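# Six arms hold a cloth above the lanterns

## Task

Six arms are mounted on the table top (scene frame, metres, heading measured counter-clockwise from +x): arm1 at (-0.87, +0.65, 0.72) heading -90°, arm2 at (-0.87, -0.65, 0.72) heading +90°, arm3 at (0.00, +0.65, 0.72) heading -90°, arm4 at (0.00, -0.65, 0.72) heading +90°, arm5 at (+0.87, +0.65, 0.72) heading -90°, arm6 at (+0.87, -0.65, 0.72) heading +90°. Grip the cloth by its four handles and hold it motionless so that every part of it is roughly a hand's width above the lantern tops and, viewed from above, it covers the painted patch. At the end the cloth must touch nothing else. Each lantern must finish upright at the spot it starts on. The task fails if, at the finish, any arm touches the cloth fabric itself (not a handle) or any gripper is holding a lantern.

## Robot and tools

Robots: arm1 to arm6 are identical i2rt Big YAM arms. Each has six revolute joints, a two-finger gripper and a wrist camera that sits on top of the hand and looks toward the fingertips. The hand reaches up to about 1.0 m from the joint1 axis. The goal text gives each base position and heading. The tabletop is near z = 0.72 m.

Frame: there is one scene frame, in metres. Its origin is on the floor and +z points up. The hand point is midway between the fingertips. The hand's z axis runs along the fingers, and the fingers open along its y axis. Calls never take poses. Every motion is given as joint angles.

Cameras: arm1_cam_wrist to arm6_cam_wrist are 504x504 fisheye images. cam_high is an 896x504 wide view from overhead, about 2.1 m up. cam_low is an 896x504 side view from about x = 1.93 m, looking toward -x. The supplied calibration can be off by a few degrees and millimetres. Wrist camera poses come from the reported joint angles.

execute_actions(actions, cameras): actions is a list holding one action or nothing. An empty list only returns the state and images. An action is an object keyed by arm name ("arm1" to "arm6"). Each arm takes {"joints": {...}}, and all arms named start moving together. Every value is an absolute target, not an offset:
- joint1_rad, from -2.879 to 2.879. Base yaw; positive is counter-clockwise seen from above; 0 extends the arm along its base heading.
- joint2_rad, from 0 to 3.141. Shoulder; 0 points the upper arm roughly level and backward; increasing raises it and then brings it forward.
- joint3_rad, from 0 to 3.019. Elbow; 0 is fully folded; increasing opens it.
- joint4_rad, from -1.692 to 1.57. Hand pitch; positive tips the fingers up.
- joint5_rad, from -1.57 to 1.57. Sideways swing of the hand; positive goes to the arm's right.
- joint6_rad, from -2.094 to 2.094. Hand roll; positive is clockwise seen from behind the hand.
- gripper_m, from 0 to 0.093 metres. This is the fingertip gap, and each finger pad squeezes with roughly 50 to 62 N.
A joint counts as arrived within ±0.045, 0.14, 0.09, 0.055, 0.03 and 0.035 rad for joints 1 to 6, and ±0.003 m for the gripper. An action runs for at most 15 s. A joint or arm you leave out keeps its earlier target and may go on pushing. One unknown key or out-of-range number rejects the whole call, and nothing moves. A target very close to the current angle may produce no motion. The joints move at different speeds, so the hand can sweep wide between postures. cameras is optional: leave it out, pass null or pass ["all"] for every camera, pass [] for none, or list names. Images are taken when the call ends, and the pictures line gives their order.

Result lines: joint_positions gives the measured angles. joint_status gives the outcome of each commanded joint:
- off_target: the joint stopped short of the target and may still be pushing.
- contact_stop: the joint stopped on contact and now holds where it is.
- time_out: the joint did not finish. It keeps its target, or a target clipped to within 0.375, 0.375, 0.113, 0.225, 0.075, 0.3 rad of its position, keeps pushing, and moves on by itself if the way clears. To stop the push, send it its reported position.
- not_followed: a self- and inter-arm clearance check held back that arm's joint targets. This comes with a "joint command not followed" line, usually with a cause. Gripper targets still run, and the held-back targets may be retried with later actions.
- limit_stop_at_motor_heat: see motor heat below.
on_its_own lists joints that this call did not command. Its "held at" value is the target being held, not the actual angle. A joint carrying a load may slowly sink. If a result reports a stop, the remaining motion, wait and finished_scene calls in that same reply are skipped.

wait(seconds): seconds from 0 to 10. It sends no new command, lets the simulation run, and returns the state and images.

zoom_image(camera, region): gives a closer look at the latest full image from one camera. region is [x0, y0, x1, y1] in that image's pixels, with the origin at the top left, and may be at most 504x504.

read_manual(section): returns only the URDF licence texts ("licences"). It moves nothing.

finished_scene(scene): pass the current scene's number. The robots hold the last command, the task is checked, and the next scene starts if there is one. This is final, so the goal must already be met and stable.

Cautions: the simulation keeps running while you compose a reply, and the arms hold their last command meanwhile. A hard press between two arms fails the task and ends the run, and a hard collision can do the same. The clearance check may react late and ignores fingers, gripper housings and wrist cameras. Arms do not stop on contact; they keep pushing, sometimes hard. Sustained pushing or holding a load heats motors. At 85 °C a MOTOR HOT warning appears. At 100 °C an OVER-TEMPERATURE FAULT makes that arm and its gripper go limp and fall until they cool; then resend the targets. Don't knock any rigid object out of the work area; cloth does not count. Avoid drops, slips, slams and forceful pushes. Loose objects may now and then get a brief external shove. Don't leave any lantern tipped or moved, and release all grips except on the cloth handles.

Each tool is called after "Request:" as name(argument=value, ...), one argument or row to a line, values as JSON.

## Session

Request:
execute_actions(
  actions=[],
)

Scene clock: 0.00 s.
arm1.joint_positions: joint1_rad=+0.013 joint2_rad=+0.424 joint3_rad=+1.451 joint4_rad=-1.544 joint5_rad=-0.008 joint6_rad=+0.013 gripper_m=+0.095
arm1.joint_status: not commanded
arm1.hand: x=-0.8623 y=+0.5287 z=+1.3165 quat_wxyz=(-0.353, -0.614, -0.611, +0.353) (m; scene frame)
arm2.joint_positions: joint1_rad=-0.010 joint2_rad=+0.451 joint3_rad=+1.449 joint4_rad=-1.544 joint5_rad=-0.010 joint6_rad=-0.015 gripper_m=+0.095
arm2.joint_status: not commanded
arm2.hand: x=-0.8707 y=-0.5228 z=+1.2769 quat_wxyz=(-0.348, +0.620, -0.612, -0.346) (m; scene frame)
arm3.joint_positions: joint1_rad=+0.017 joint2_rad=+0.424 joint3_rad=+1.448 joint4_rad=-1.522 joint5_rad=+0.005 joint6_rad=+0.007 gripper_m=+0.095
arm3.joint_status: not commanded
arm3.hand: x=-0.0001 y=+0.5312 z=+1.3128 quat_wxyz=(-0.360, -0.611, -0.604, +0.363) (m; scene frame)
arm4.joint_positions: joint1_rad=-0.001 joint2_rad=+0.422 joint3_rad=+1.478 joint4_rad=-1.532 joint5_rad=+0.009 joint6_rad=+0.003 gripper_m=+0.094
arm4.joint_status: not commanded
arm4.hand: x=+0.0027 y=-0.5388 z=+1.3286 quat_wxyz=(-0.371, +0.599, -0.609, -0.364) (m; scene frame)
arm5.joint_positions: joint1_rad=-0.011 joint2_rad=+0.447 joint3_rad=+1.465 joint4_rad=-1.548 joint5_rad=-0.015 joint6_rad=+0.005 gripper_m=+0.095
arm5.joint_status: not commanded
arm5.hand: x=+0.8604 y=+0.5211 z=+1.2772 quat_wxyz=(-0.346, -0.633, -0.598, +0.350) (m; scene frame)
arm6.joint_positions: joint1_rad=-0.014 joint2_rad=+0.440 joint3_rad=+1.454 joint4_rad=-1.553 joint5_rad=-0.013 joint6_rad=-0.002 gripper_m=+0.094
arm6.joint_status: not commanded
arm6.hand: x=+0.8707 y=-0.5295 z=+1.3648 quat_wxyz=(-0.350, +0.611, -0.619, -0.349) (m; scene frame)
pictures: arm1_cam_wrist, arm2_cam_wrist, arm3_cam_wrist, arm4_cam_wrist, arm5_cam_wrist, arm6_cam_wrist, cam_high, cam_low
Images, in order (width x height): arm1_cam_wrist 504x504, arm2_cam_wrist 504x504, arm3_cam_wrist 504x504, arm4_cam_wrist 504x504, arm5_cam_wrist 504x504, arm6_cam_wrist 504x504, cam_high 896x504, cam_low 896x504.

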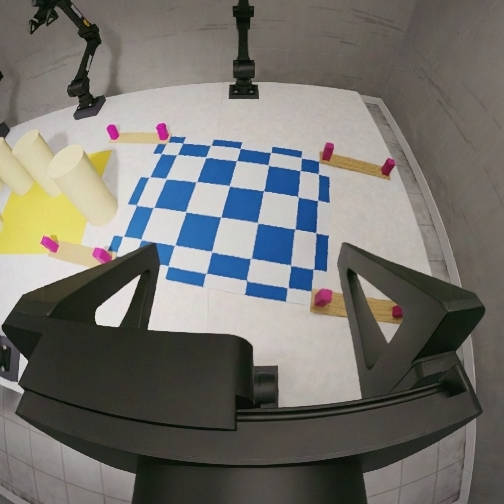

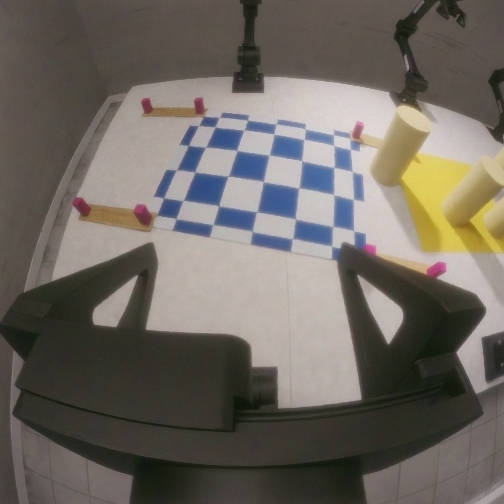

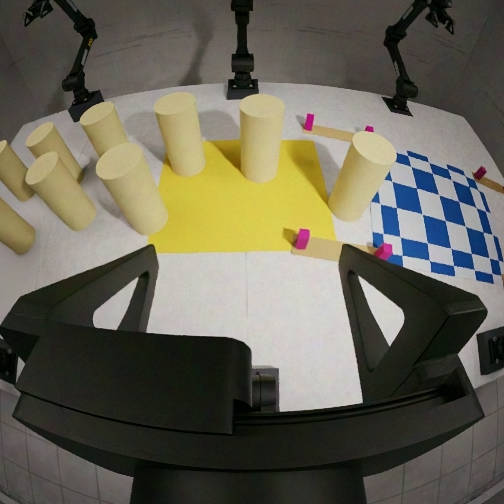

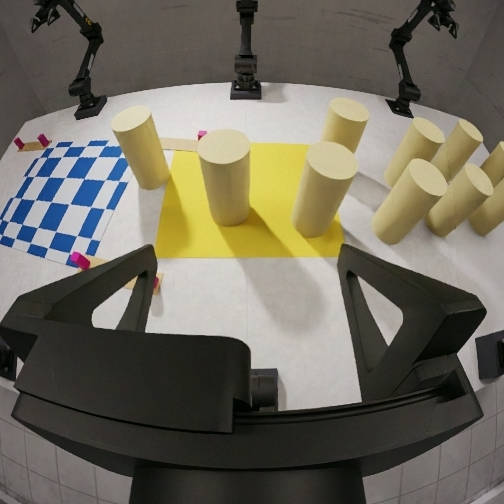

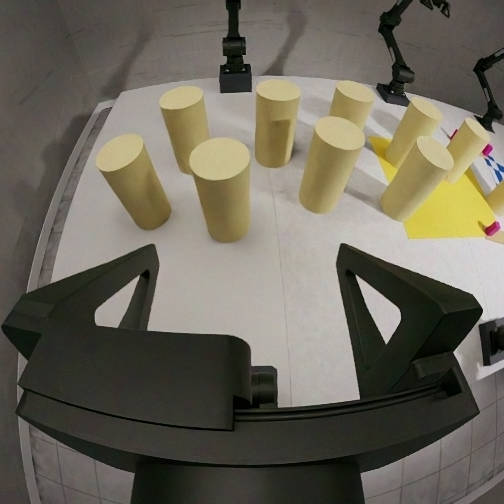

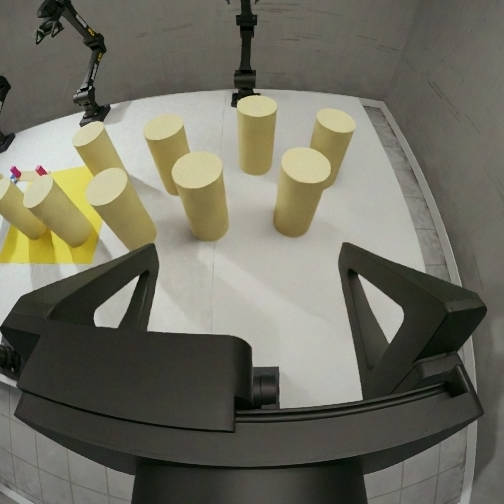

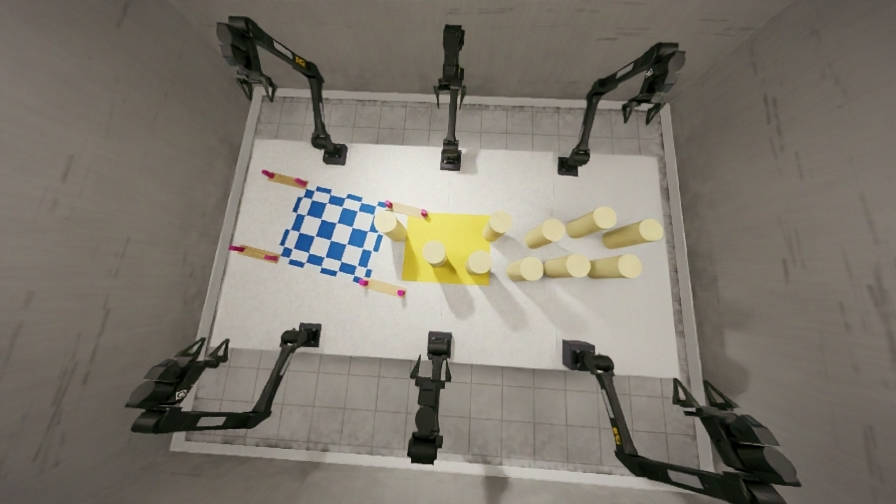

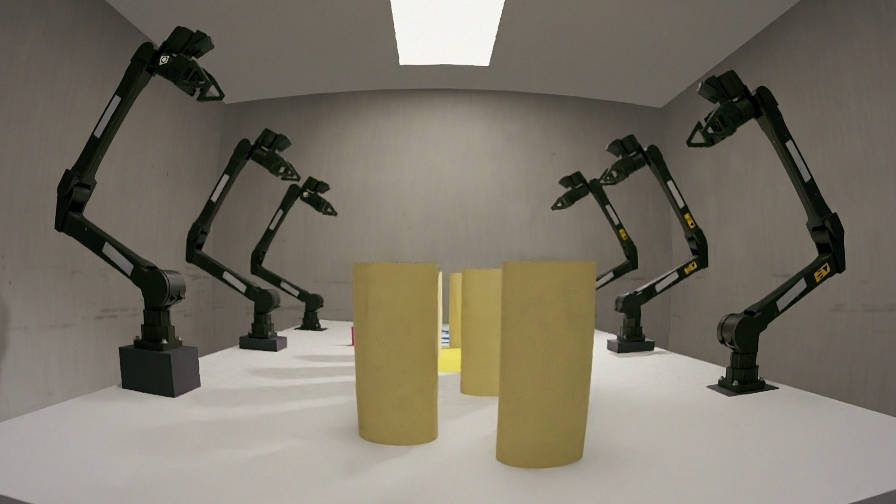

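Request:
zoom_image(
  camera="cam_high",
  region=[210, 140, 530, 320],
)

Request:
zoom_image(
  camera="cam_high",
  region=[370, 160, 690, 340],
)

Request:
zoom_image(
  camera="arm1_cam_wrist",
  region=[0, 80, 504, 360],
)

Request:
zoom_image(
  camera="cam_low",
  region=[300, 230, 620, 410],
)

Region (210, 140, 530, 320) of cam_high's 896x504 image, scaled by 1.575, with more detail than that image has; it fills the top 284 rows of this view, and the rest is white.

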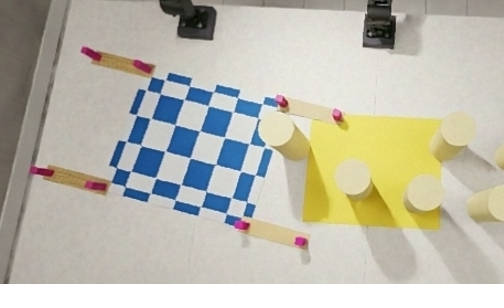

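Region (370, 160, 690, 340) of cam_high's 896x504 image, scaled by 1.575, with more detail than that image has; it fills the top 284 rows of this view, and the rest is white.

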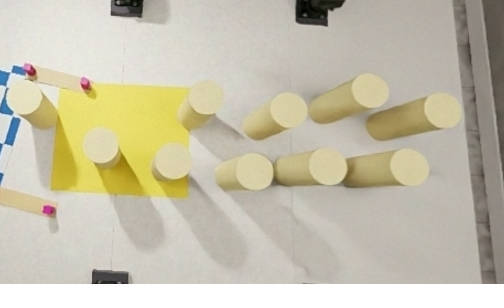

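Region (0, 80, 504, 360) of arm1_cam_wrist's 504x504 image, scaled by 1.000.

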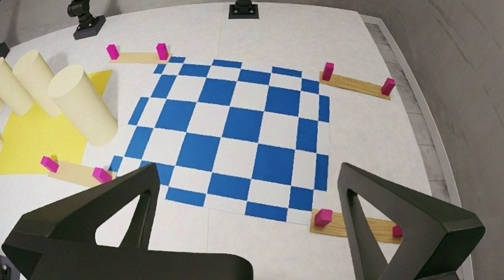

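Region (300, 230, 620, 410) of cam_low's 896x504 image, scaled by 1.575, with more detail than that image has; it fills the top 284 rows of this view, and the rest is white.

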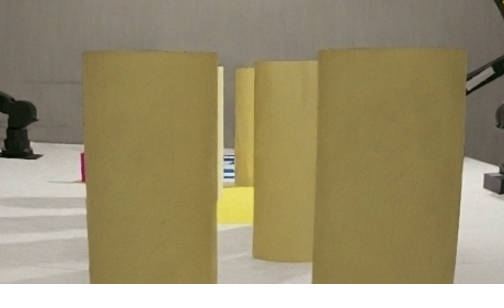

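Request:
zoom_image(
  camera="arm1_cam_wrist",
  region=[250, 120, 450, 340],
)

Request:
zoom_image(
  camera="arm1_cam_wrist",
  region=[20, 100, 220, 300],
)

Request:
zoom_image(
  camera="arm2_cam_wrist",
  region=[50, 80, 250, 260],
)

Request:
zoom_image(
  camera="arm2_cam_wrist",
  region=[300, 90, 500, 290],
)

Request:
zoom_image(
  camera="arm3_cam_wrist",
  region=[130, 80, 504, 300],
)

Request:
zoom_image(
  camera="arm4_cam_wrist",
  region=[0, 90, 370, 310],
)

Region (250, 120, 450, 340) of arm1_cam_wrist's 504x504 image, scaled by 2.291, with more detail than that image has; it fills the left 458 columns of this view, and the rest is white.

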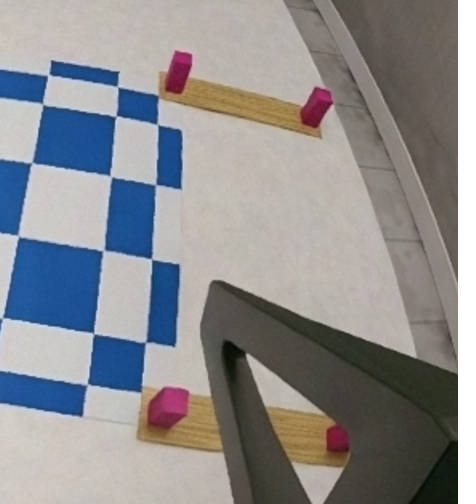

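Region (20, 100, 220, 300) of arm1_cam_wrist's 504x504 image, scaled by 2.520, with more detail than that image has.

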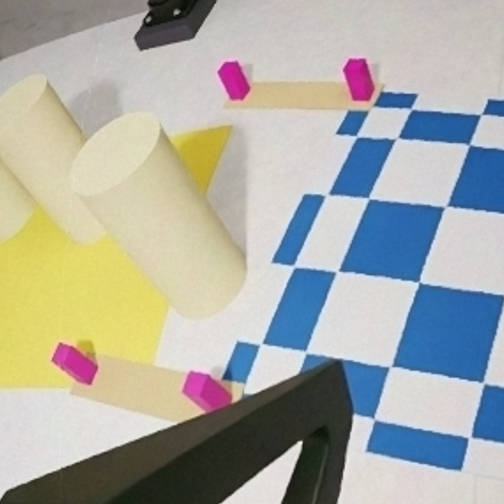

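Region (50, 80, 250, 260) of arm2_cam_wrist's 504x504 image, scaled by 2.520, with more detail than that image has; it fills the top 454 rows of this view, and the rest is white.

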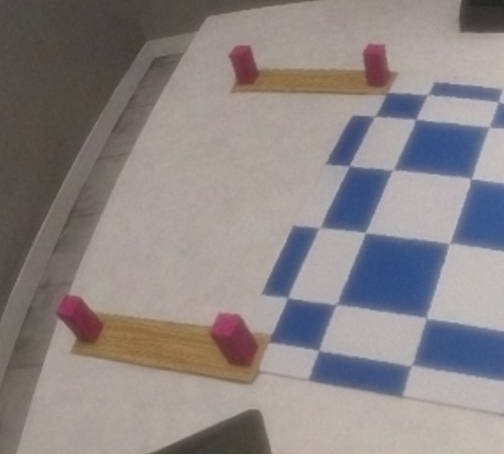

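Region (300, 90, 500, 290) of arm2_cam_wrist's 504x504 image, scaled by 2.520, with more detail than that image has.

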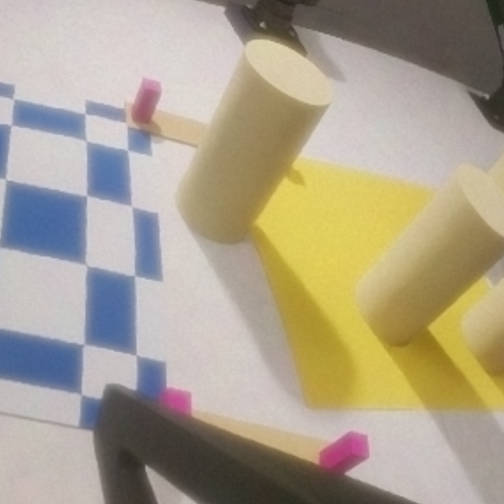

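Region (130, 80, 504, 300) of arm3_cam_wrist's 504x504 image, scaled by 1.348, with more detail than that image has; it fills the top 296 rows of this view, and the rest is white.

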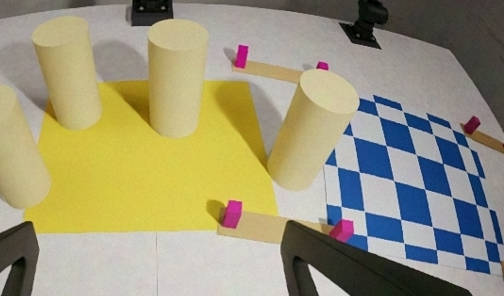

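Region (0, 90, 370, 310) of arm4_cam_wrist's 504x504 image, scaled by 1.362, with more detail than that image has; it fills the top 300 rows of this view, and the rest is white.

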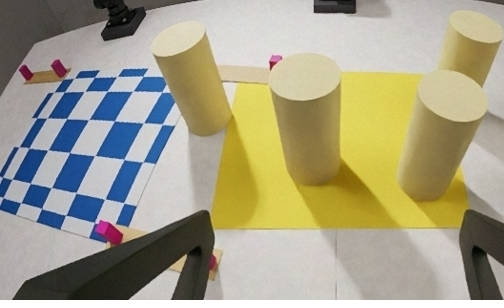

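Request:
execute_actions(
  actions=[
    {"arm1":{"joints":{"joint1_rad":-0.667,"joint2_rad":1.205,"joint3_rad":0.785,"joint4_rad":-1.151,"joint5_rad":0,"joint6_rad":-1.993}},"arm2":{"joints":{"joint1_rad":0.558,"joint2_rad":1.928,"joint3_rad":1.729,"joint4_rad":-1.372,"joint5_rad":0,"joint6_rad":-0.768}},"arm3":{"joints":{"joint1_rad":-0.876,"joint2_rad":1.899,"joint3_rad":1.608,"joint4_rad":-1.28,"joint5_rad":0,"joint6_rad":0.939}},"arm4":{"joints":{"joint1_rad":0.969,"joint2_rad":2.143,"joint3_rad":1.982,"joint4_rad":-1.41,"joint5_rad":0,"joint6_rad":-0.357}}},
  ],
)

Scene clock: 122.37 s.
arm1.joint_positions: joint1_rad=-0.664 joint2_rad=+1.198 joint3_rad=+0.777 joint4_rad=-1.159 joint5_rad=+0.000 joint6_rad=-1.983 gripper_m=+0.095
arm1.joint_status: all done
arm1.hand: x=-1.0538 y=+0.4211 z=+0.8706 quat_wxyz=(+0.005, -0.134, -0.991, -0.008) (m; scene frame)
arm2.joint_positions: joint1_rad=+0.555 joint2_rad=+1.923 joint3_rad=+1.713 joint4_rad=-1.373 joint5_rad=-0.002 joint6_rad=-0.753 gripper_m=+0.095
arm2.joint_status: all done
arm2.hand: x=-1.1812 y=-0.1526 z=+0.8638 quat_wxyz=(+0.005, +0.992, -0.129, +0.004) (m; scene frame)
arm3.joint_positions: joint1_rad=-0.885 joint2_rad=+1.896 joint3_rad=+1.600 joint4_rad=-1.284 joint5_rad=-0.001 joint6_rad=+0.926 gripper_m=+0.095
arm3.joint_status: all done
arm3.hand: x=-0.4484 y=+0.2983 z=+0.8680 quat_wxyz=(+0.002, -0.992, +0.130, -0.002) (m; scene frame)
arm4.joint_positions: joint1_rad=+0.979 joint2_rad=+2.134 joint3_rad=+1.956 joint4_rad=-1.404 joint5_rad=+0.002 joint6_rad=-0.345 gripper_m=+0.094
arm4.joint_status: all done
arm4.hand: x=-0.5409 y=-0.2811 z=+0.8622 quat_wxyz=(+0.002, +0.992, -0.126, +0.005) (m; scene frame)
arm5.joint_positions: joint1_rad=-0.011 joint2_rad=+0.447 joint3_rad=+1.465 joint4_rad=-1.548 joint5_rad=-0.015 joint6_rad=+0.005 gripper_m=+0.095
arm5.joint_status: not commanded
arm5.hand: x=+0.8604 y=+0.5211 z=+1.2772 quat_wxyz=(-0.346, -0.633, -0.598, +0.350) (m; scene frame)
arm6.joint_positions: joint1_rad=-0.014 joint2_rad=+0.440 joint3_rad=+1.454 joint4_rad=-1.553 joint5_rad=-0.013 joint6_rad=-0.002 gripper_m=+0.094
arm6.joint_status: not commanded
arm6.hand: x=+0.8707 y=-0.5295 z=+1.3648 quat_wxyz=(-0.350, +0.611, -0.619, -0.349) (m; scene frame)
pictures: arm1_cam_wrist, arm2_cam_wrist, arm3_cam_wrist, arm4_cam_wrist, arm5_cam_wrist, arm6_cam_wrist, cam_high, cam_low
camera_calibration (this result's frames):
arm1_cam_wrist: T_world_to_cam=[[-0.271389, -0.962315, -0.0172479, 0.137087], [-0.774519, 0.207719, 0.597472, -1.41986], [-0.571374, 0.175506, -0.801704, 0.150703], [0, 0, 0, 1]] pos_world=[-0.9764, 0.400404, 0.971513]
arm2_cam_wrist: T_world_to_cam=[[0.259889, 0.965635, 0.00258389, 0.453984], [0.768266, -0.208389, 0.605262, 0.355217], [0.585, -0.155316, -0.796022, 1.48062], [0, 0, 0, 1]] pos_world=[-1.25705, -0.134396, 0.962434]
arm3_cam_wrist: T_world_to_cam=[[0.269033, 0.963072, -0.0106907, -0.155846], [0.778051, -0.210778, 0.591785, -0.0918831], [0.567678, -0.167527, -0.806025, 1.13119], [0, 0, 0, 1]] pos_world=[-0.528737, 0.32023, 0.96448]
arm4_cam_wrist: T_world_to_cam=[[0.253541, 0.967267, -0.0105224, 0.419392], [0.78471, -0.199304, 0.586948, -0.132066], [0.565639, -0.157072, -0.809556, 1.08119], [0, 0, 0, 1]] pos_world=[-0.61426, -0.262161, 0.95721]
Images, in order (width x height): arm1_cam_wrist 504x504, arm2_cam_wrist 504x504, arm3_cam_wrist 504x504, arm4_cam_wrist 504x504, arm5_cam_wrist 504x504, arm6_cam_wrist 504x504, cam_high 896x504, cam_low 896x504.

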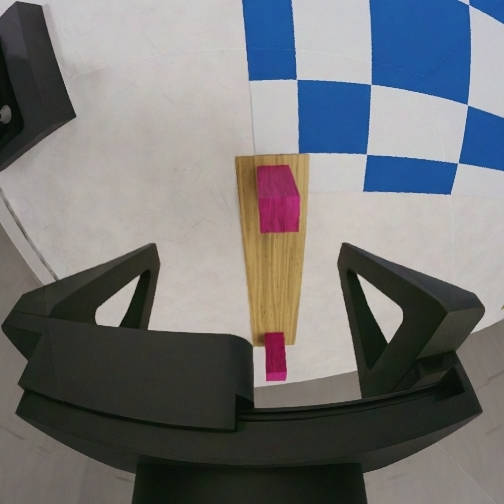

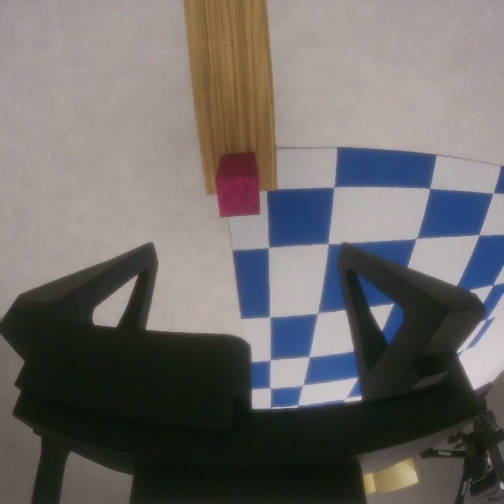

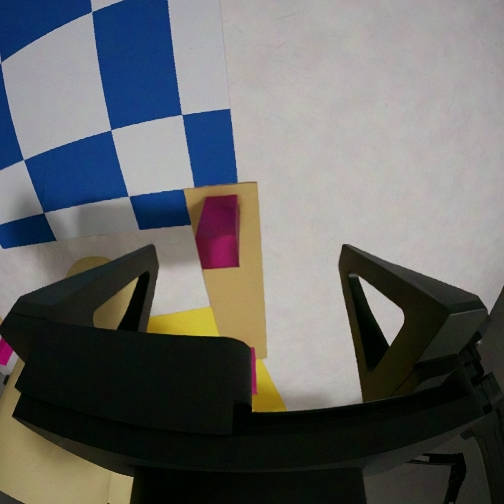

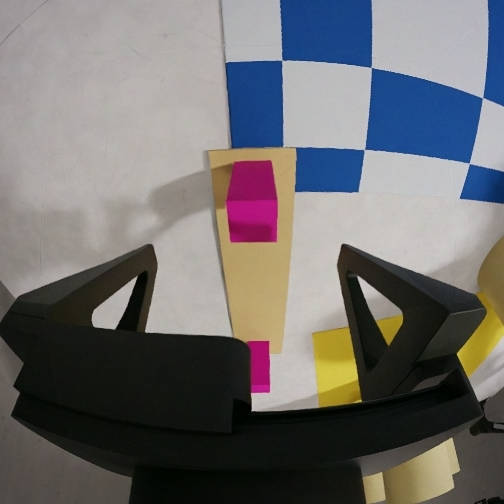

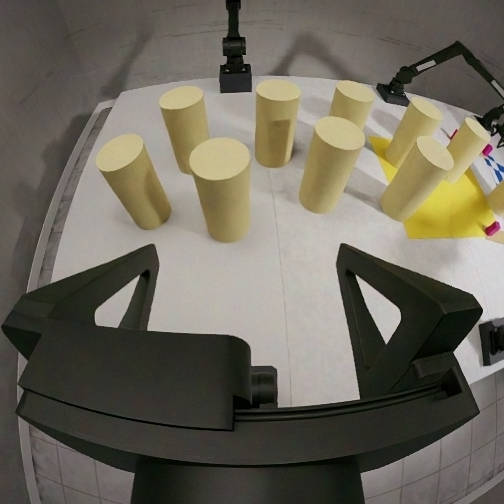

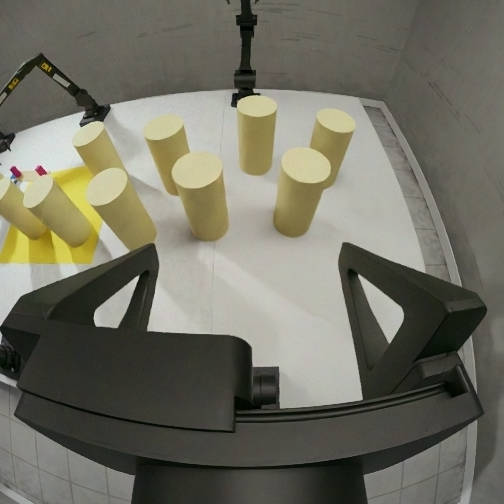

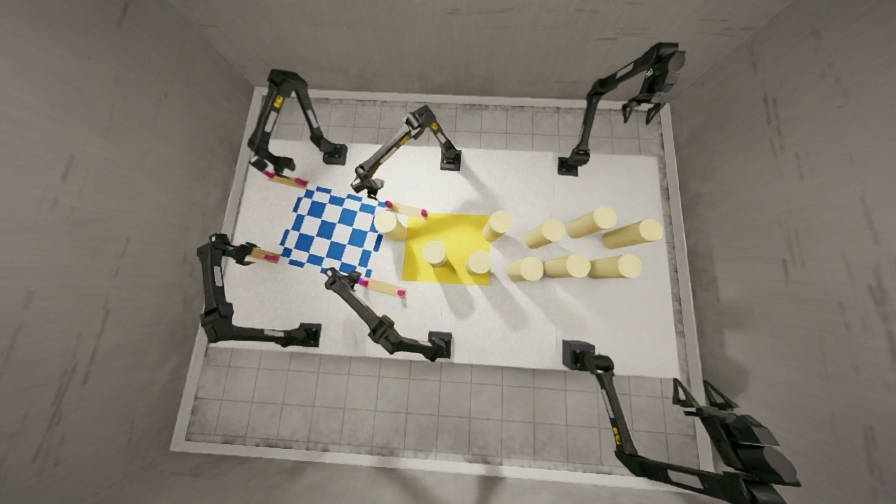

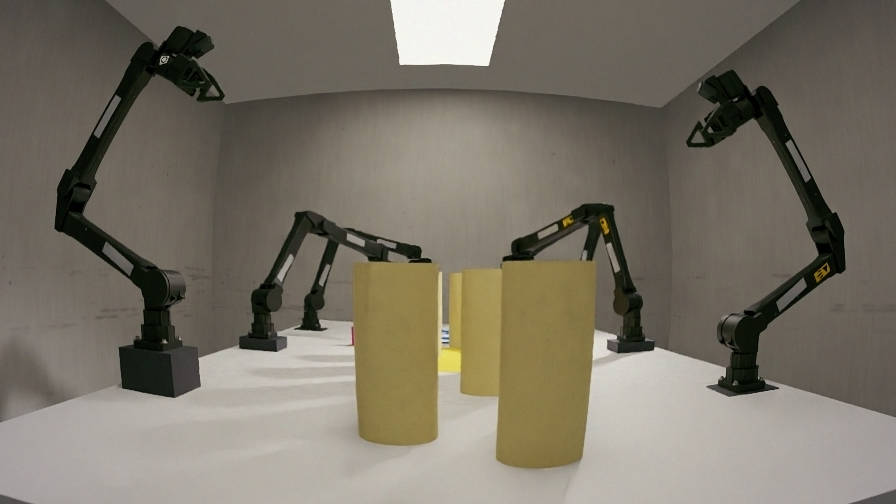

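Request:
execute_actions(
  actions=[
    {"arm1":{"joints":{"joint1_rad":-0.681,"joint2_rad":1.457,"joint3_rad":0.677,"joint4_rad":-0.791,"joint6_rad":-2.007}},"arm2":{"joints":{"joint1_rad":0.561,"joint2_rad":1.977,"joint3_rad":1.517,"joint4_rad":-1.111,"joint6_rad":-0.765}},"arm3":{"joints":{"joint1_rad":-0.793,"joint2_rad":2.004,"joint3_rad":1.47,"joint4_rad":-1.037,"joint6_rad":1.022}},"arm4":{"joints":{"joint1_rad":0.972,"joint2_rad":2.186,"joint3_rad":1.77,"joint4_rad":-1.155,"joint6_rad":-0.354}}},
  ],
  cameras=["arm1_cam_wrist","arm2_cam_wrist","arm3_cam_wrist","arm4_cam_wrist","cam_high"],
)

Scene clock: 156.23 s.
arm1.joint_positions: joint1_rad=-0.671 joint2_rad=+1.464 joint3_rad=+0.673 joint4_rad=-0.802 joint5_rad=+0.000 joint6_rad=-1.998 gripper_m=+0.095
arm1.joint_status: all done
arm1.hand: x=-1.0685 y=+0.4092 z=+0.7612 quat_wxyz=(+0.001, -0.130, -0.991, -0.013) (m; scene frame)
arm2.joint_positions: joint1_rad=+0.555 joint2_rad=+1.975 joint3_rad=+1.515 joint4_rad=-1.125 joint5_rad=-0.002 joint6_rad=-0.753 gripper_m=+0.095
arm2.joint_status: all done
arm2.hand: x=-1.1734 y=-0.1650 z=+0.7636 quat_wxyz=(+0.005, +0.992, -0.129, +0.004) (m; scene frame)
arm3.joint_positions: joint1_rad=-0.784 joint2_rad=+2.026 joint3_rad=+1.464 joint4_rad=-1.052 joint5_rad=-0.001 joint6_rad=+1.009 gripper_m=+0.095
arm3.joint_status: all done
arm3.hand: x=-0.4050 y=+0.2604 z=+0.7492 quat_wxyz=(+0.016, -0.992, +0.121, -0.012) (m; scene frame)
arm4.joint_positions: joint1_rad=+0.979 joint2_rad=+2.175 joint3_rad=+1.762 joint4_rad=-1.163 joint5_rad=+0.002 joint6_rad=-0.345 gripper_m=+0.094
arm4.joint_status: all done
arm4.hand: x=-0.5300 y=-0.2886 z=+0.7659 quat_wxyz=(+0.001, +0.992, -0.126, +0.003) (m; scene frame)
arm5.joint_positions: joint1_rad=-0.011 joint2_rad=+0.447 joint3_rad=+1.465 joint4_rad=-1.548 joint5_rad=-0.015 joint6_rad=+0.005 gripper_m=+0.095
arm5.joint_status: not commanded
arm5.hand: x=+0.8604 y=+0.5211 z=+1.2772 quat_wxyz=(-0.346, -0.633, -0.598, +0.350) (m; scene frame)
arm6.joint_positions: joint1_rad=-0.014 joint2_rad=+0.440 joint3_rad=+1.454 joint4_rad=-1.553 joint5_rad=-0.013 joint6_rad=-0.002 gripper_m=+0.094
arm6.joint_status: not commanded
arm6.hand: x=+0.8707 y=-0.5295 z=+1.3648 quat_wxyz=(-0.350, +0.611, -0.619, -0.349) (m; scene frame)
pictures: arm1_cam_wrist, arm2_cam_wrist, arm3_cam_wrist, arm4_cam_wrist, cam_high
camera_calibration (this result's frames):
arm1_cam_wrist: T_world_to_cam=[[-0.26405, -0.964047, -0.0298397, 0.137893], [-0.781326, 0.195658, 0.592662, -1.3621], [-0.565516, 0.179807, -0.804898, 0.0635982], [0, 0, 0, 1]] pos_world=[-0.991868, 0.388006, 0.86257]
arm2_cam_wrist: T_world_to_cam=[[0.259889, 0.965637, 0.00180484, 0.46473], [0.767898, -0.207803, 0.60593, 0.406426], [0.585483, -0.156089, -0.795516, 1.39437], [0, 0, 0, 1]] pos_world=[-1.24925, -0.146659, 0.862138]
arm3_cam_wrist: T_world_to_cam=[[0.251662, 0.967633, 0.0187871, -0.162661], [0.767334, -0.211323, 0.605426, -0.0777059], [0.589801, -0.137947, -0.795679, 0.997917], [0, 0, 0, 1]] pos_world=[-0.48801, 0.278635, 0.844123]
arm4_cam_wrist: T_world_to_cam=[[0.253497, 0.967299, -0.00848168, 0.421304], [0.78766, -0.201314, 0.582293, -0.081088], [0.561544, -0.15429, -0.812935, 0.997086], [0, 0, 0, 1]] pos_world=[-0.602837, -0.270011, 0.861356]
Images, in order (width x height): arm1_cam_wrist 504x504, arm2_cam_wrist 504x504, arm3_cam_wrist 504x504, arm4_cam_wrist 504x504, cam_high 896x504.

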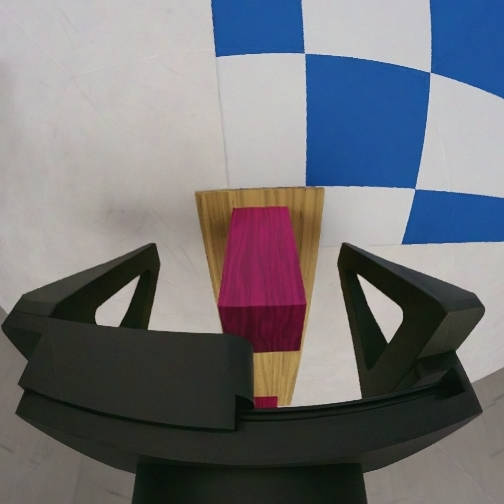

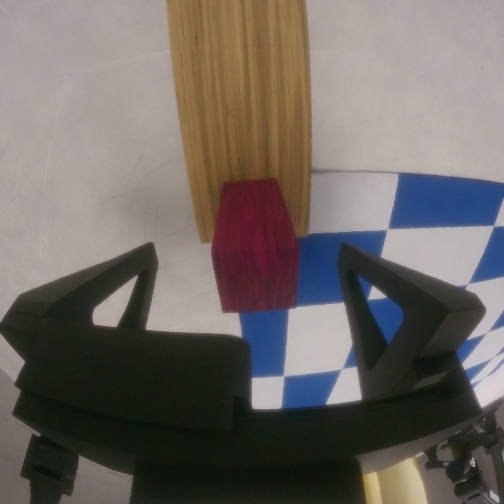

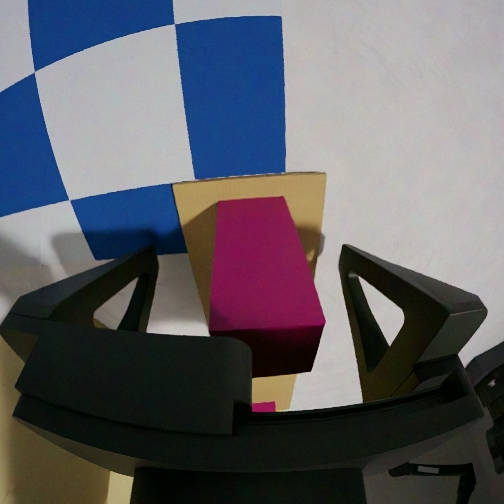

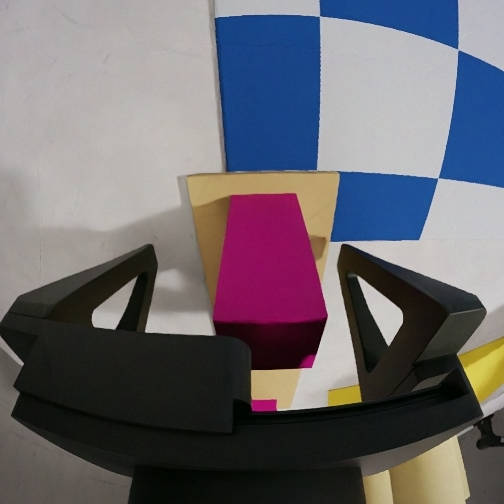

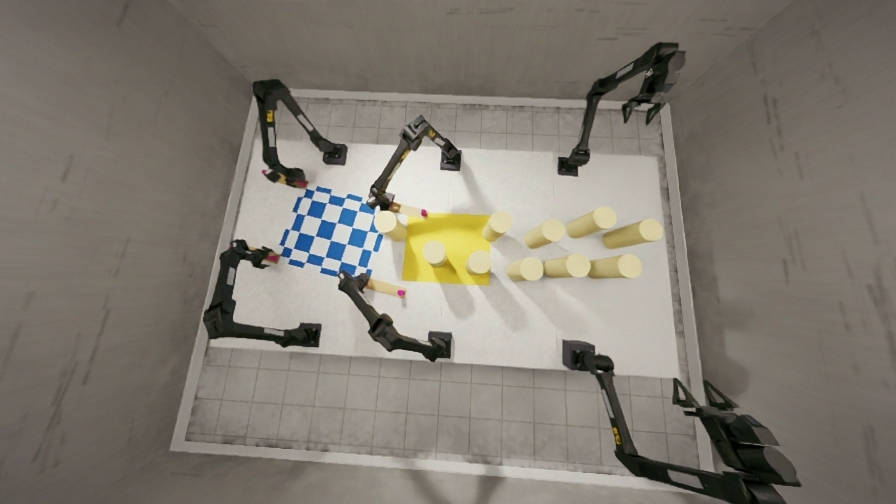

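Request:
execute_actions(
  actions=[
    {"arm1":{"joints":{"gripper_m":0.0}},"arm2":{"joints":{"gripper_m":0.0}},"arm3":{"joints":{"joint1_rad":-0.805,"joint2_rad":1.99}},"arm4":{"joints":{"gripper_m":0.0}}},
  ],
  cameras=["arm3_cam_wrist"],
)

Scene clock: 166.87 s.
arm1.joint_positions: joint1_rad=-0.672 joint2_rad=+1.464 joint3_rad=+0.673 joint4_rad=-0.796 joint5_rad=-0.004 joint6_rad=-1.999 gripper_m=+0.030
arm1.joint_status: gripper_m off_target (ended at +0.030, target +0.000)
arm1.hand: x=-1.0692 y=+0.4079 z=+0.7611 quat_wxyz=(+0.001, -0.130, -0.991, -0.010) (m; scene frame)
arm2.joint_positions: joint1_rad=+0.555 joint2_rad=+1.975 joint3_rad=+1.515 joint4_rad=-1.123 joint5_rad=+0.000 joint6_rad=-0.757 gripper_m=+0.030
arm2.joint_status: gripper_m off_target (ended at +0.030, target +0.000)
arm2.hand: x=-1.1735 y=-0.1644 z=+0.7636 quat_wxyz=(+0.004, +0.992, -0.127, +0.004) (m; scene frame)
arm3.joint_positions: joint1_rad=-0.797 joint2_rad=+2.022 joint3_rad=+1.464 joint4_rad=-1.052 joint5_rad=-0.001 joint6_rad=+1.009 gripper_m=+0.095
arm3.joint_status: all done
arm3.hand: x=-0.4105 y=+0.2656 z=+0.7510 quat_wxyz=(+0.014, -0.992, +0.128, -0.011) (m; scene frame)
arm4.joint_positions: joint1_rad=+0.978 joint2_rad=+2.175 joint3_rad=+1.762 joint4_rad=-1.159 joint5_rad=+0.003 joint6_rad=-0.345 gripper_m=+0.029
arm4.joint_status: gripper_m off_target (ended at +0.029, target +0.000)
arm4.hand: x=-0.5304 y=-0.2874 z=+0.7659 quat_wxyz=(-0.001, +0.992, -0.126, +0.001) (m; scene frame)
arm5.joint_positions: joint1_rad=-0.011 joint2_rad=+0.447 joint3_rad=+1.465 joint4_rad=-1.548 joint5_rad=-0.015 joint6_rad=+0.005 gripper_m=+0.095
arm5.joint_status: not commanded
arm5.hand: x=+0.8604 y=+0.5211 z=+1.2772 quat_wxyz=(-0.346, -0.633, -0.598, +0.350) (m; scene frame)
arm6.joint_positions: joint1_rad=-0.014 joint2_rad=+0.440 joint3_rad=+1.454 joint4_rad=-1.553 joint5_rad=-0.013 joint6_rad=-0.002 gripper_m=+0.094
arm6.joint_status: not commanded
arm6.hand: x=+0.8707 y=-0.5295 z=+1.3648 quat_wxyz=(-0.350, +0.611, -0.619, -0.349) (m; scene frame)
pictures: arm3_cam_wrist
camera_calibration (this result's frames):
arm3_cam_wrist: T_world_to_cam=[[0.264596, 0.964229, 0.0158237, -0.157826], [0.765954, -0.2201, 0.604046, -0.0707294], [0.585921, -0.147708, -0.796793, 1.00519], [0, 0, 0, 1]] pos_world=[-0.493028, 0.285087, 0.84615]
Images, in order (width x height): arm3_cam_wrist 504x504.

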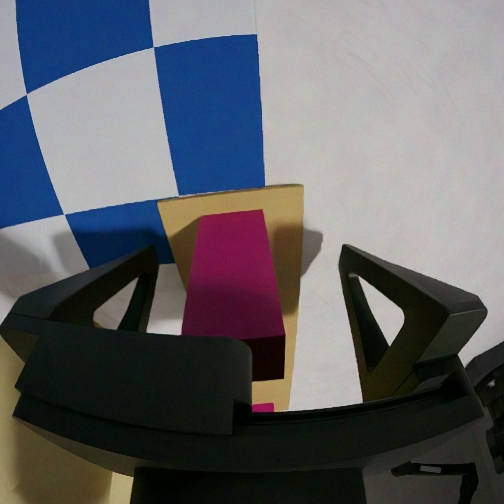

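Request:
execute_actions(
  actions=[
    {"arm3":{"joints":{"joint3_rad":1.505,"joint4_rad":-1.075}}},
  ],
  cameras=[],
)

Request:
execute_actions(
  actions=[
    {"arm3":{"joints":{"gripper_m":0.0}}},
  ],
  cameras=["arm1_cam_wrist","arm2_cam_wrist","arm3_cam_wrist","arm4_cam_wrist"],
)

Scene clock: 170.70 s.
arm1.joint_positions: joint1_rad=-0.672 joint2_rad=+1.464 joint3_rad=+0.673 joint4_rad=-0.796 joint5_rad=-0.004 joint6_rad=-1.999 gripper_m=+0.030
arm1.joint_status: not commanded
arm1.hand: x=-1.0692 y=+0.4079 z=+0.7611 quat_wxyz=(+0.001, -0.130, -0.991, -0.010) (m; scene frame)
arm2.joint_positions: joint1_rad=+0.555 joint2_rad=+1.975 joint3_rad=+1.515 joint4_rad=-1.123 joint5_rad=+0.000 joint6_rad=-0.757 gripper_m=+0.030
arm2.joint_status: not commanded
arm2.hand: x=-1.1735 y=-0.1644 z=+0.7636 quat_wxyz=(+0.004, +0.992, -0.127, +0.004) (m; scene frame)
arm3.joint_positions: joint1_rad=-0.797 joint2_rad=+2.022 joint3_rad=+1.464 joint4_rad=-1.061 joint5_rad=-0.001 joint6_rad=+1.009 gripper_m=+0.095
arm3.joint_status: all done
arm3.hand: x=-0.4088 y=+0.2671 z=+0.7511 quat_wxyz=(+0.018, -0.992, +0.128, -0.014) (m; scene frame)
arm4.joint_positions: joint1_rad=+0.978 joint2_rad=+2.175 joint3_rad=+1.762 joint4_rad=-1.159 joint5_rad=+0.003 joint6_rad=-0.345 gripper_m=+0.029
arm4.joint_status: not commanded
arm4.hand: x=-0.5304 y=-0.2874 z=+0.7659 quat_wxyz=(-0.001, +0.992, -0.126, +0.001) (m; scene frame)
arm5.joint_positions: joint1_rad=-0.011 joint2_rad=+0.447 joint3_rad=+1.465 joint4_rad=-1.548 joint5_rad=-0.015 joint6_rad=+0.005 gripper_m=+0.095
arm5.joint_status: not commanded
arm5.hand: x=+0.8604 y=+0.5211 z=+1.2772 quat_wxyz=(-0.346, -0.633, -0.598, +0.350) (m; scene frame)
arm6.joint_positions: joint1_rad=-0.014 joint2_rad=+0.440 joint3_rad=+1.454 joint4_rad=-1.553 joint5_rad=-0.013 joint6_rad=-0.002 gripper_m=+0.094
arm6.joint_status: not commanded
arm6.hand: x=+0.8707 y=-0.5295 z=+1.3648 quat_wxyz=(-0.350, +0.611, -0.619, -0.349) (m; scene frame)
pictures: none
No camera images: the call's "cameras" was empty. Leave "cameras" out to get every camera's image.

Scene clock: 171.43 s.
arm1.joint_positions: joint1_rad=-0.672 joint2_rad=+1.464 joint3_rad=+0.673 joint4_rad=-0.796 joint5_rad=-0.004 joint6_rad=-1.999 gripper_m=+0.030
arm1.joint_status: not commanded
arm1.hand: x=-1.0692 y=+0.4079 z=+0.7611 quat_wxyz=(+0.001, -0.130, -0.991, -0.010) (m; scene frame)
arm2.joint_positions: joint1_rad=+0.555 joint2_rad=+1.975 joint3_rad=+1.515 joint4_rad=-1.123 joint5_rad=+0.000 joint6_rad=-0.757 gripper_m=+0.030
arm2.joint_status: not commanded
arm2.hand: x=-1.1734 y=-0.1643 z=+0.7636 quat_wxyz=(+0.004, +0.992, -0.127, +0.004) (m; scene frame)
arm3.joint_positions: joint1_rad=-0.797 joint2_rad=+2.022 joint3_rad=+1.464 joint4_rad=-1.061 joint5_rad=-0.001 joint6_rad=+1.012 gripper_m=+0.030
arm3.joint_status: gripper_m off_target (ended at +0.030, target +0.000)
arm3.hand: x=-0.4089 y=+0.2670 z=+0.7515 quat_wxyz=(+0.018, -0.991, +0.129, -0.014) (m; scene frame)
arm4.joint_positions: joint1_rad=+0.977 joint2_rad=+2.175 joint3_rad=+1.762 joint4_rad=-1.158 joint5_rad=+0.004 joint6_rad=-0.345 gripper_m=+0.029
arm4.joint_status: not commanded
arm4.hand: x=-0.5302 y=-0.2866 z=+0.7659 quat_wxyz=(-0.001, +0.992, -0.127, +0.001) (m; scene frame)
arm5.joint_positions: joint1_rad=-0.011 joint2_rad=+0.447 joint3_rad=+1.465 joint4_rad=-1.548 joint5_rad=-0.015 joint6_rad=+0.005 gripper_m=+0.095
arm5.joint_status: not commanded
arm5.hand: x=+0.8604 y=+0.5211 z=+1.2772 quat_wxyz=(-0.346, -0.633, -0.598, +0.350) (m; scene frame)
arm6.joint_positions: joint1_rad=-0.014 joint2_rad=+0.440 joint3_rad=+1.454 joint4_rad=-1.553 joint5_rad=-0.013 joint6_rad=-0.002 gripper_m=+0.094
arm6.joint_status: not commanded
arm6.hand: x=+0.8707 y=-0.5295 z=+1.3648 quat_wxyz=(-0.350, +0.611, -0.619, -0.349) (m; scene frame)
pictures: arm1_cam_wrist, arm2_cam_wrist, arm3_cam_wrist, arm4_cam_wrist
camera_calibration (this result's frames):
arm1_cam_wrist: T_world_to_cam=[[-0.26331, -0.964432, -0.0232126, 0.132369], [-0.780915, 0.198955, 0.592105, -1.3628], [-0.566427, 0.174035, -0.805526, 0.0653144], [0, 0, 0, 1]] pos_world=[-0.992377, 0.387429, 0.862603]
arm2_cam_wrist: T_world_to_cam=[[0.256178, 0.966618, 0.00472655, 0.457682], [0.768474, -0.206626, 0.605602, 0.4077], [0.586363, -0.15151, -0.795753, 1.39644], [0, 0, 0, 1]] pos_world=[-1.24938, -0.146588, 0.862156]
arm3_cam_wrist: T_world_to_cam=[[0.267797, 0.963199, 0.0230572, -0.163515], [0.761536, -0.226268, 0.607343, -0.0745489], [0.590209, -0.145086, -0.794105, 1.00393], [0, 0, 0, 1]] pos_world=[-0.491967, 0.286285, 0.846271]
arm4_cam_wrist: T_world_to_cam=[[0.254949, 0.966942, -0.00489817, 0.417325], [0.789287, -0.205176, 0.57873, -0.0780287], [0.558593, -0.151412, -0.815505, 0.99874], [0, 0, 0, 1]] pos_world=[-0.602699, -0.268317, 0.861678]
Images, in order (width x height): arm1_cam_wrist 504x504, arm2_cam_wrist 504x504, arm3_cam_wrist 504x504, arm4_cam_wrist 504x504.

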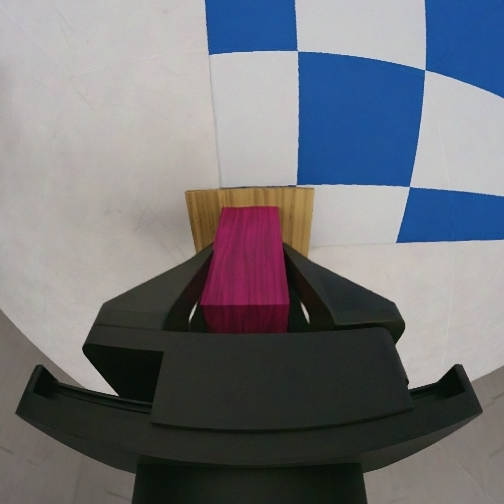

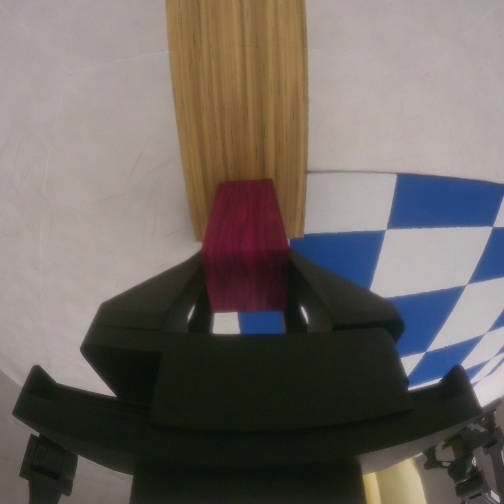

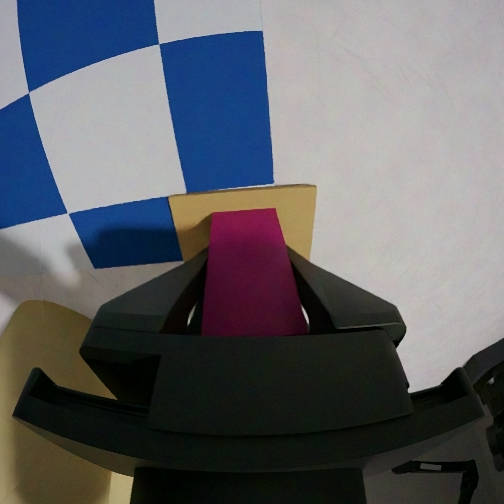

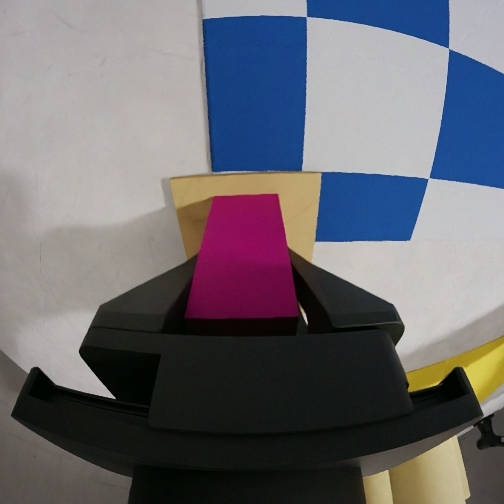

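Request:
execute_actions(
  actions=[
    {"arm1":{"joints":{"joint2_rad":1.044,"joint3_rad":0.857,"joint4_rad":-1.21}},"arm2":{"joints":{"joint2_rad":1.718,"joint3_rad":1.623,"joint4_rad":-1.301}},"arm3":{"joints":{"joint2_rad":1.704,"joint3_rad":1.492,"joint4_rad":-1.184}},"arm4":{"joints":{"joint2_rad":1.918,"joint3_rad":1.82,"joint4_rad":-1.298}}},
  ],
  cameras=["cam_high","cam_low","arm3_cam_wrist","arm2_cam_wrist"],
)

Scene clock: 223.60 s.
arm1.joint_positions: joint1_rad=-0.672 joint2_rad=+1.040 joint3_rad=+0.826 joint4_rad=-1.198 joint5_rad=-0.014 joint6_rad=-2.001 gripper_m=+0.030
arm1.joint_status: all done
arm1.hand: x=-1.0575 y=+0.4148 z=+0.9321 quat_wxyz=(+0.043, -0.128, -0.989, +0.067) (m; scene frame)
arm2.joint_positions: joint1_rad=+0.552 joint2_rad=+1.715 joint3_rad=+1.593 joint4_rad=-1.290 joint5_rad=+0.014 joint6_rad=-0.757 gripper_m=+0.030
arm2.joint_status: all done
arm2.hand: x=-1.1636 y=-0.1716 z=+0.9333 quat_wxyz=(-0.067, +0.988, -0.129, -0.044) (m; scene frame)
arm3.joint_positions: joint1_rad=-0.797 joint2_rad=+1.704 joint3_rad=+1.464 joint4_rad=-1.158 joint5_rad=+0.001 joint6_rad=+1.012 gripper_m=+0.030
arm3.joint_status: all done
arm3.hand: x=-0.4032 y=+0.2725 z=+0.9211 quat_wxyz=(-0.067, -0.988, +0.129, +0.057) (m; scene frame)
arm4.joint_positions: joint1_rad=+0.967 joint2_rad=+1.902 joint3_rad=+1.804 joint4_rad=-1.281 joint5_rad=+0.004 joint6_rad=-0.345 gripper_m=+0.029
arm4.joint_status: all done
arm4.hand: x=-0.5213 y=-0.2848 z=+0.9489 quat_wxyz=(-0.046, +0.987, -0.131, -0.084) (m; scene frame)
arm5.joint_positions: joint1_rad=-0.011 joint2_rad=+0.447 joint3_rad=+1.465 joint4_rad=-1.548 joint5_rad=-0.015 joint6_rad=+0.005 gripper_m=+0.095
arm5.joint_status: not commanded
arm5.hand: x=+0.8604 y=+0.5211 z=+1.2772 quat_wxyz=(-0.346, -0.633, -0.598, +0.350) (m; scene frame)
arm6.joint_positions: joint1_rad=-0.014 joint2_rad=+0.440 joint3_rad=+1.454 joint4_rad=-1.553 joint5_rad=-0.013 joint6_rad=-0.002 gripper_m=+0.094
arm6.joint_status: not commanded
arm6.hand: x=+0.8707 y=-0.5295 z=+1.3648 quat_wxyz=(-0.350, +0.611, -0.619, -0.349) (m; scene frame)
pictures: arm2_cam_wrist, arm3_cam_wrist, cam_high, cam_low
camera_calibration (this result's frames):
arm2_cam_wrist: T_world_to_cam=[[0.266009, 0.955013, 0.131107, 0.352863], [0.810676, -0.295218, 0.50562, 0.423116], [0.521579, -0.0282141, -0.852737, 1.52364], [0, 0, 0, 1]] pos_world=[-1.23157, -0.169089, 1.03906]
arm3_cam_wrist: T_world_to_cam=[[0.256158, 0.952716, -0.163449, -0.00428876], [0.852277, -0.142821, 0.503216, -0.0708705], [0.456078, -0.268207, -0.848563, 1.1657], [0, 0, 0, 1]] pos_world=[-0.470151, 0.306614, 1.02413]
Images, in order (width x height): arm2_cam_wrist 504x504, arm3_cam_wrist 504x504, cam_high 896x504, cam_low 896x504.

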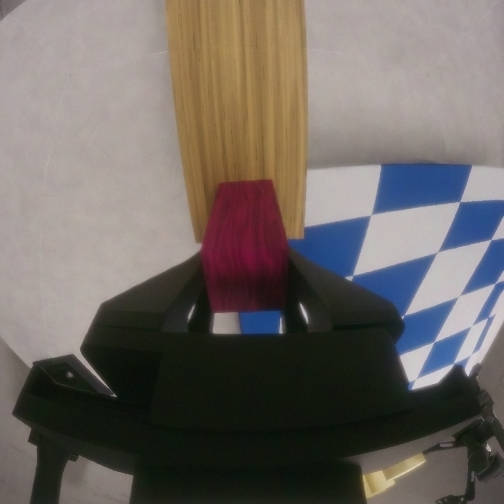

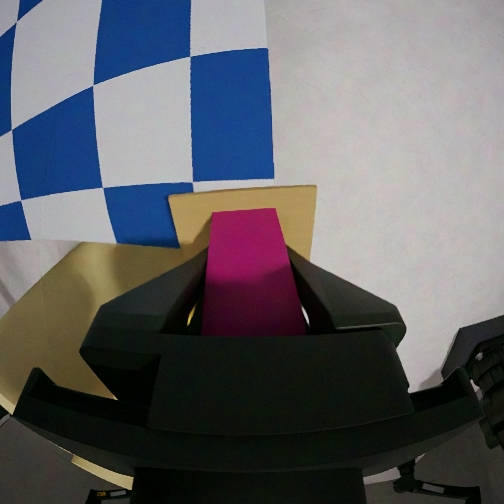

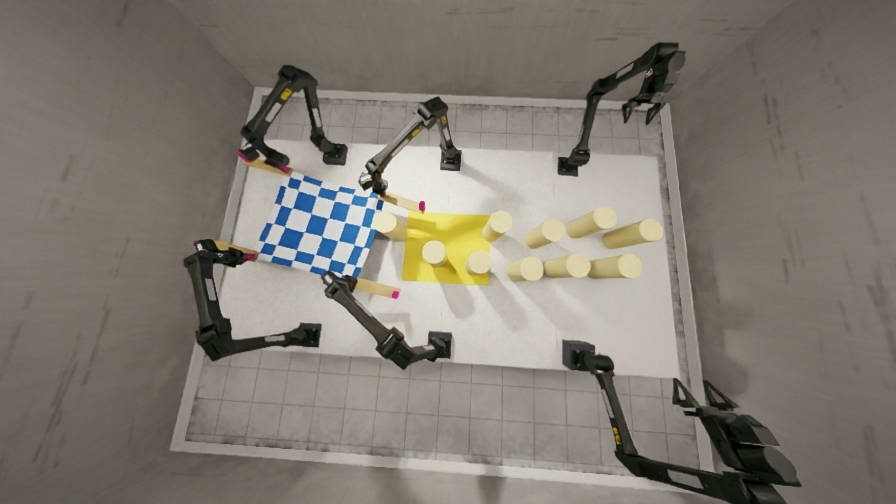

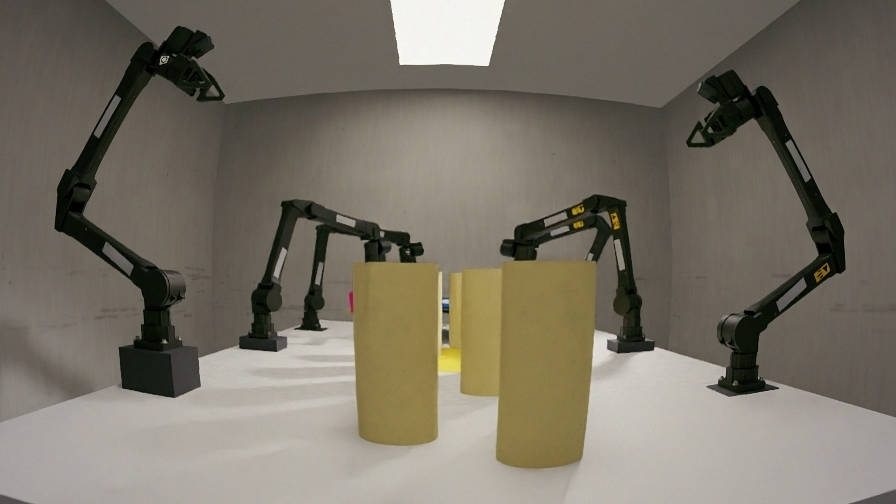

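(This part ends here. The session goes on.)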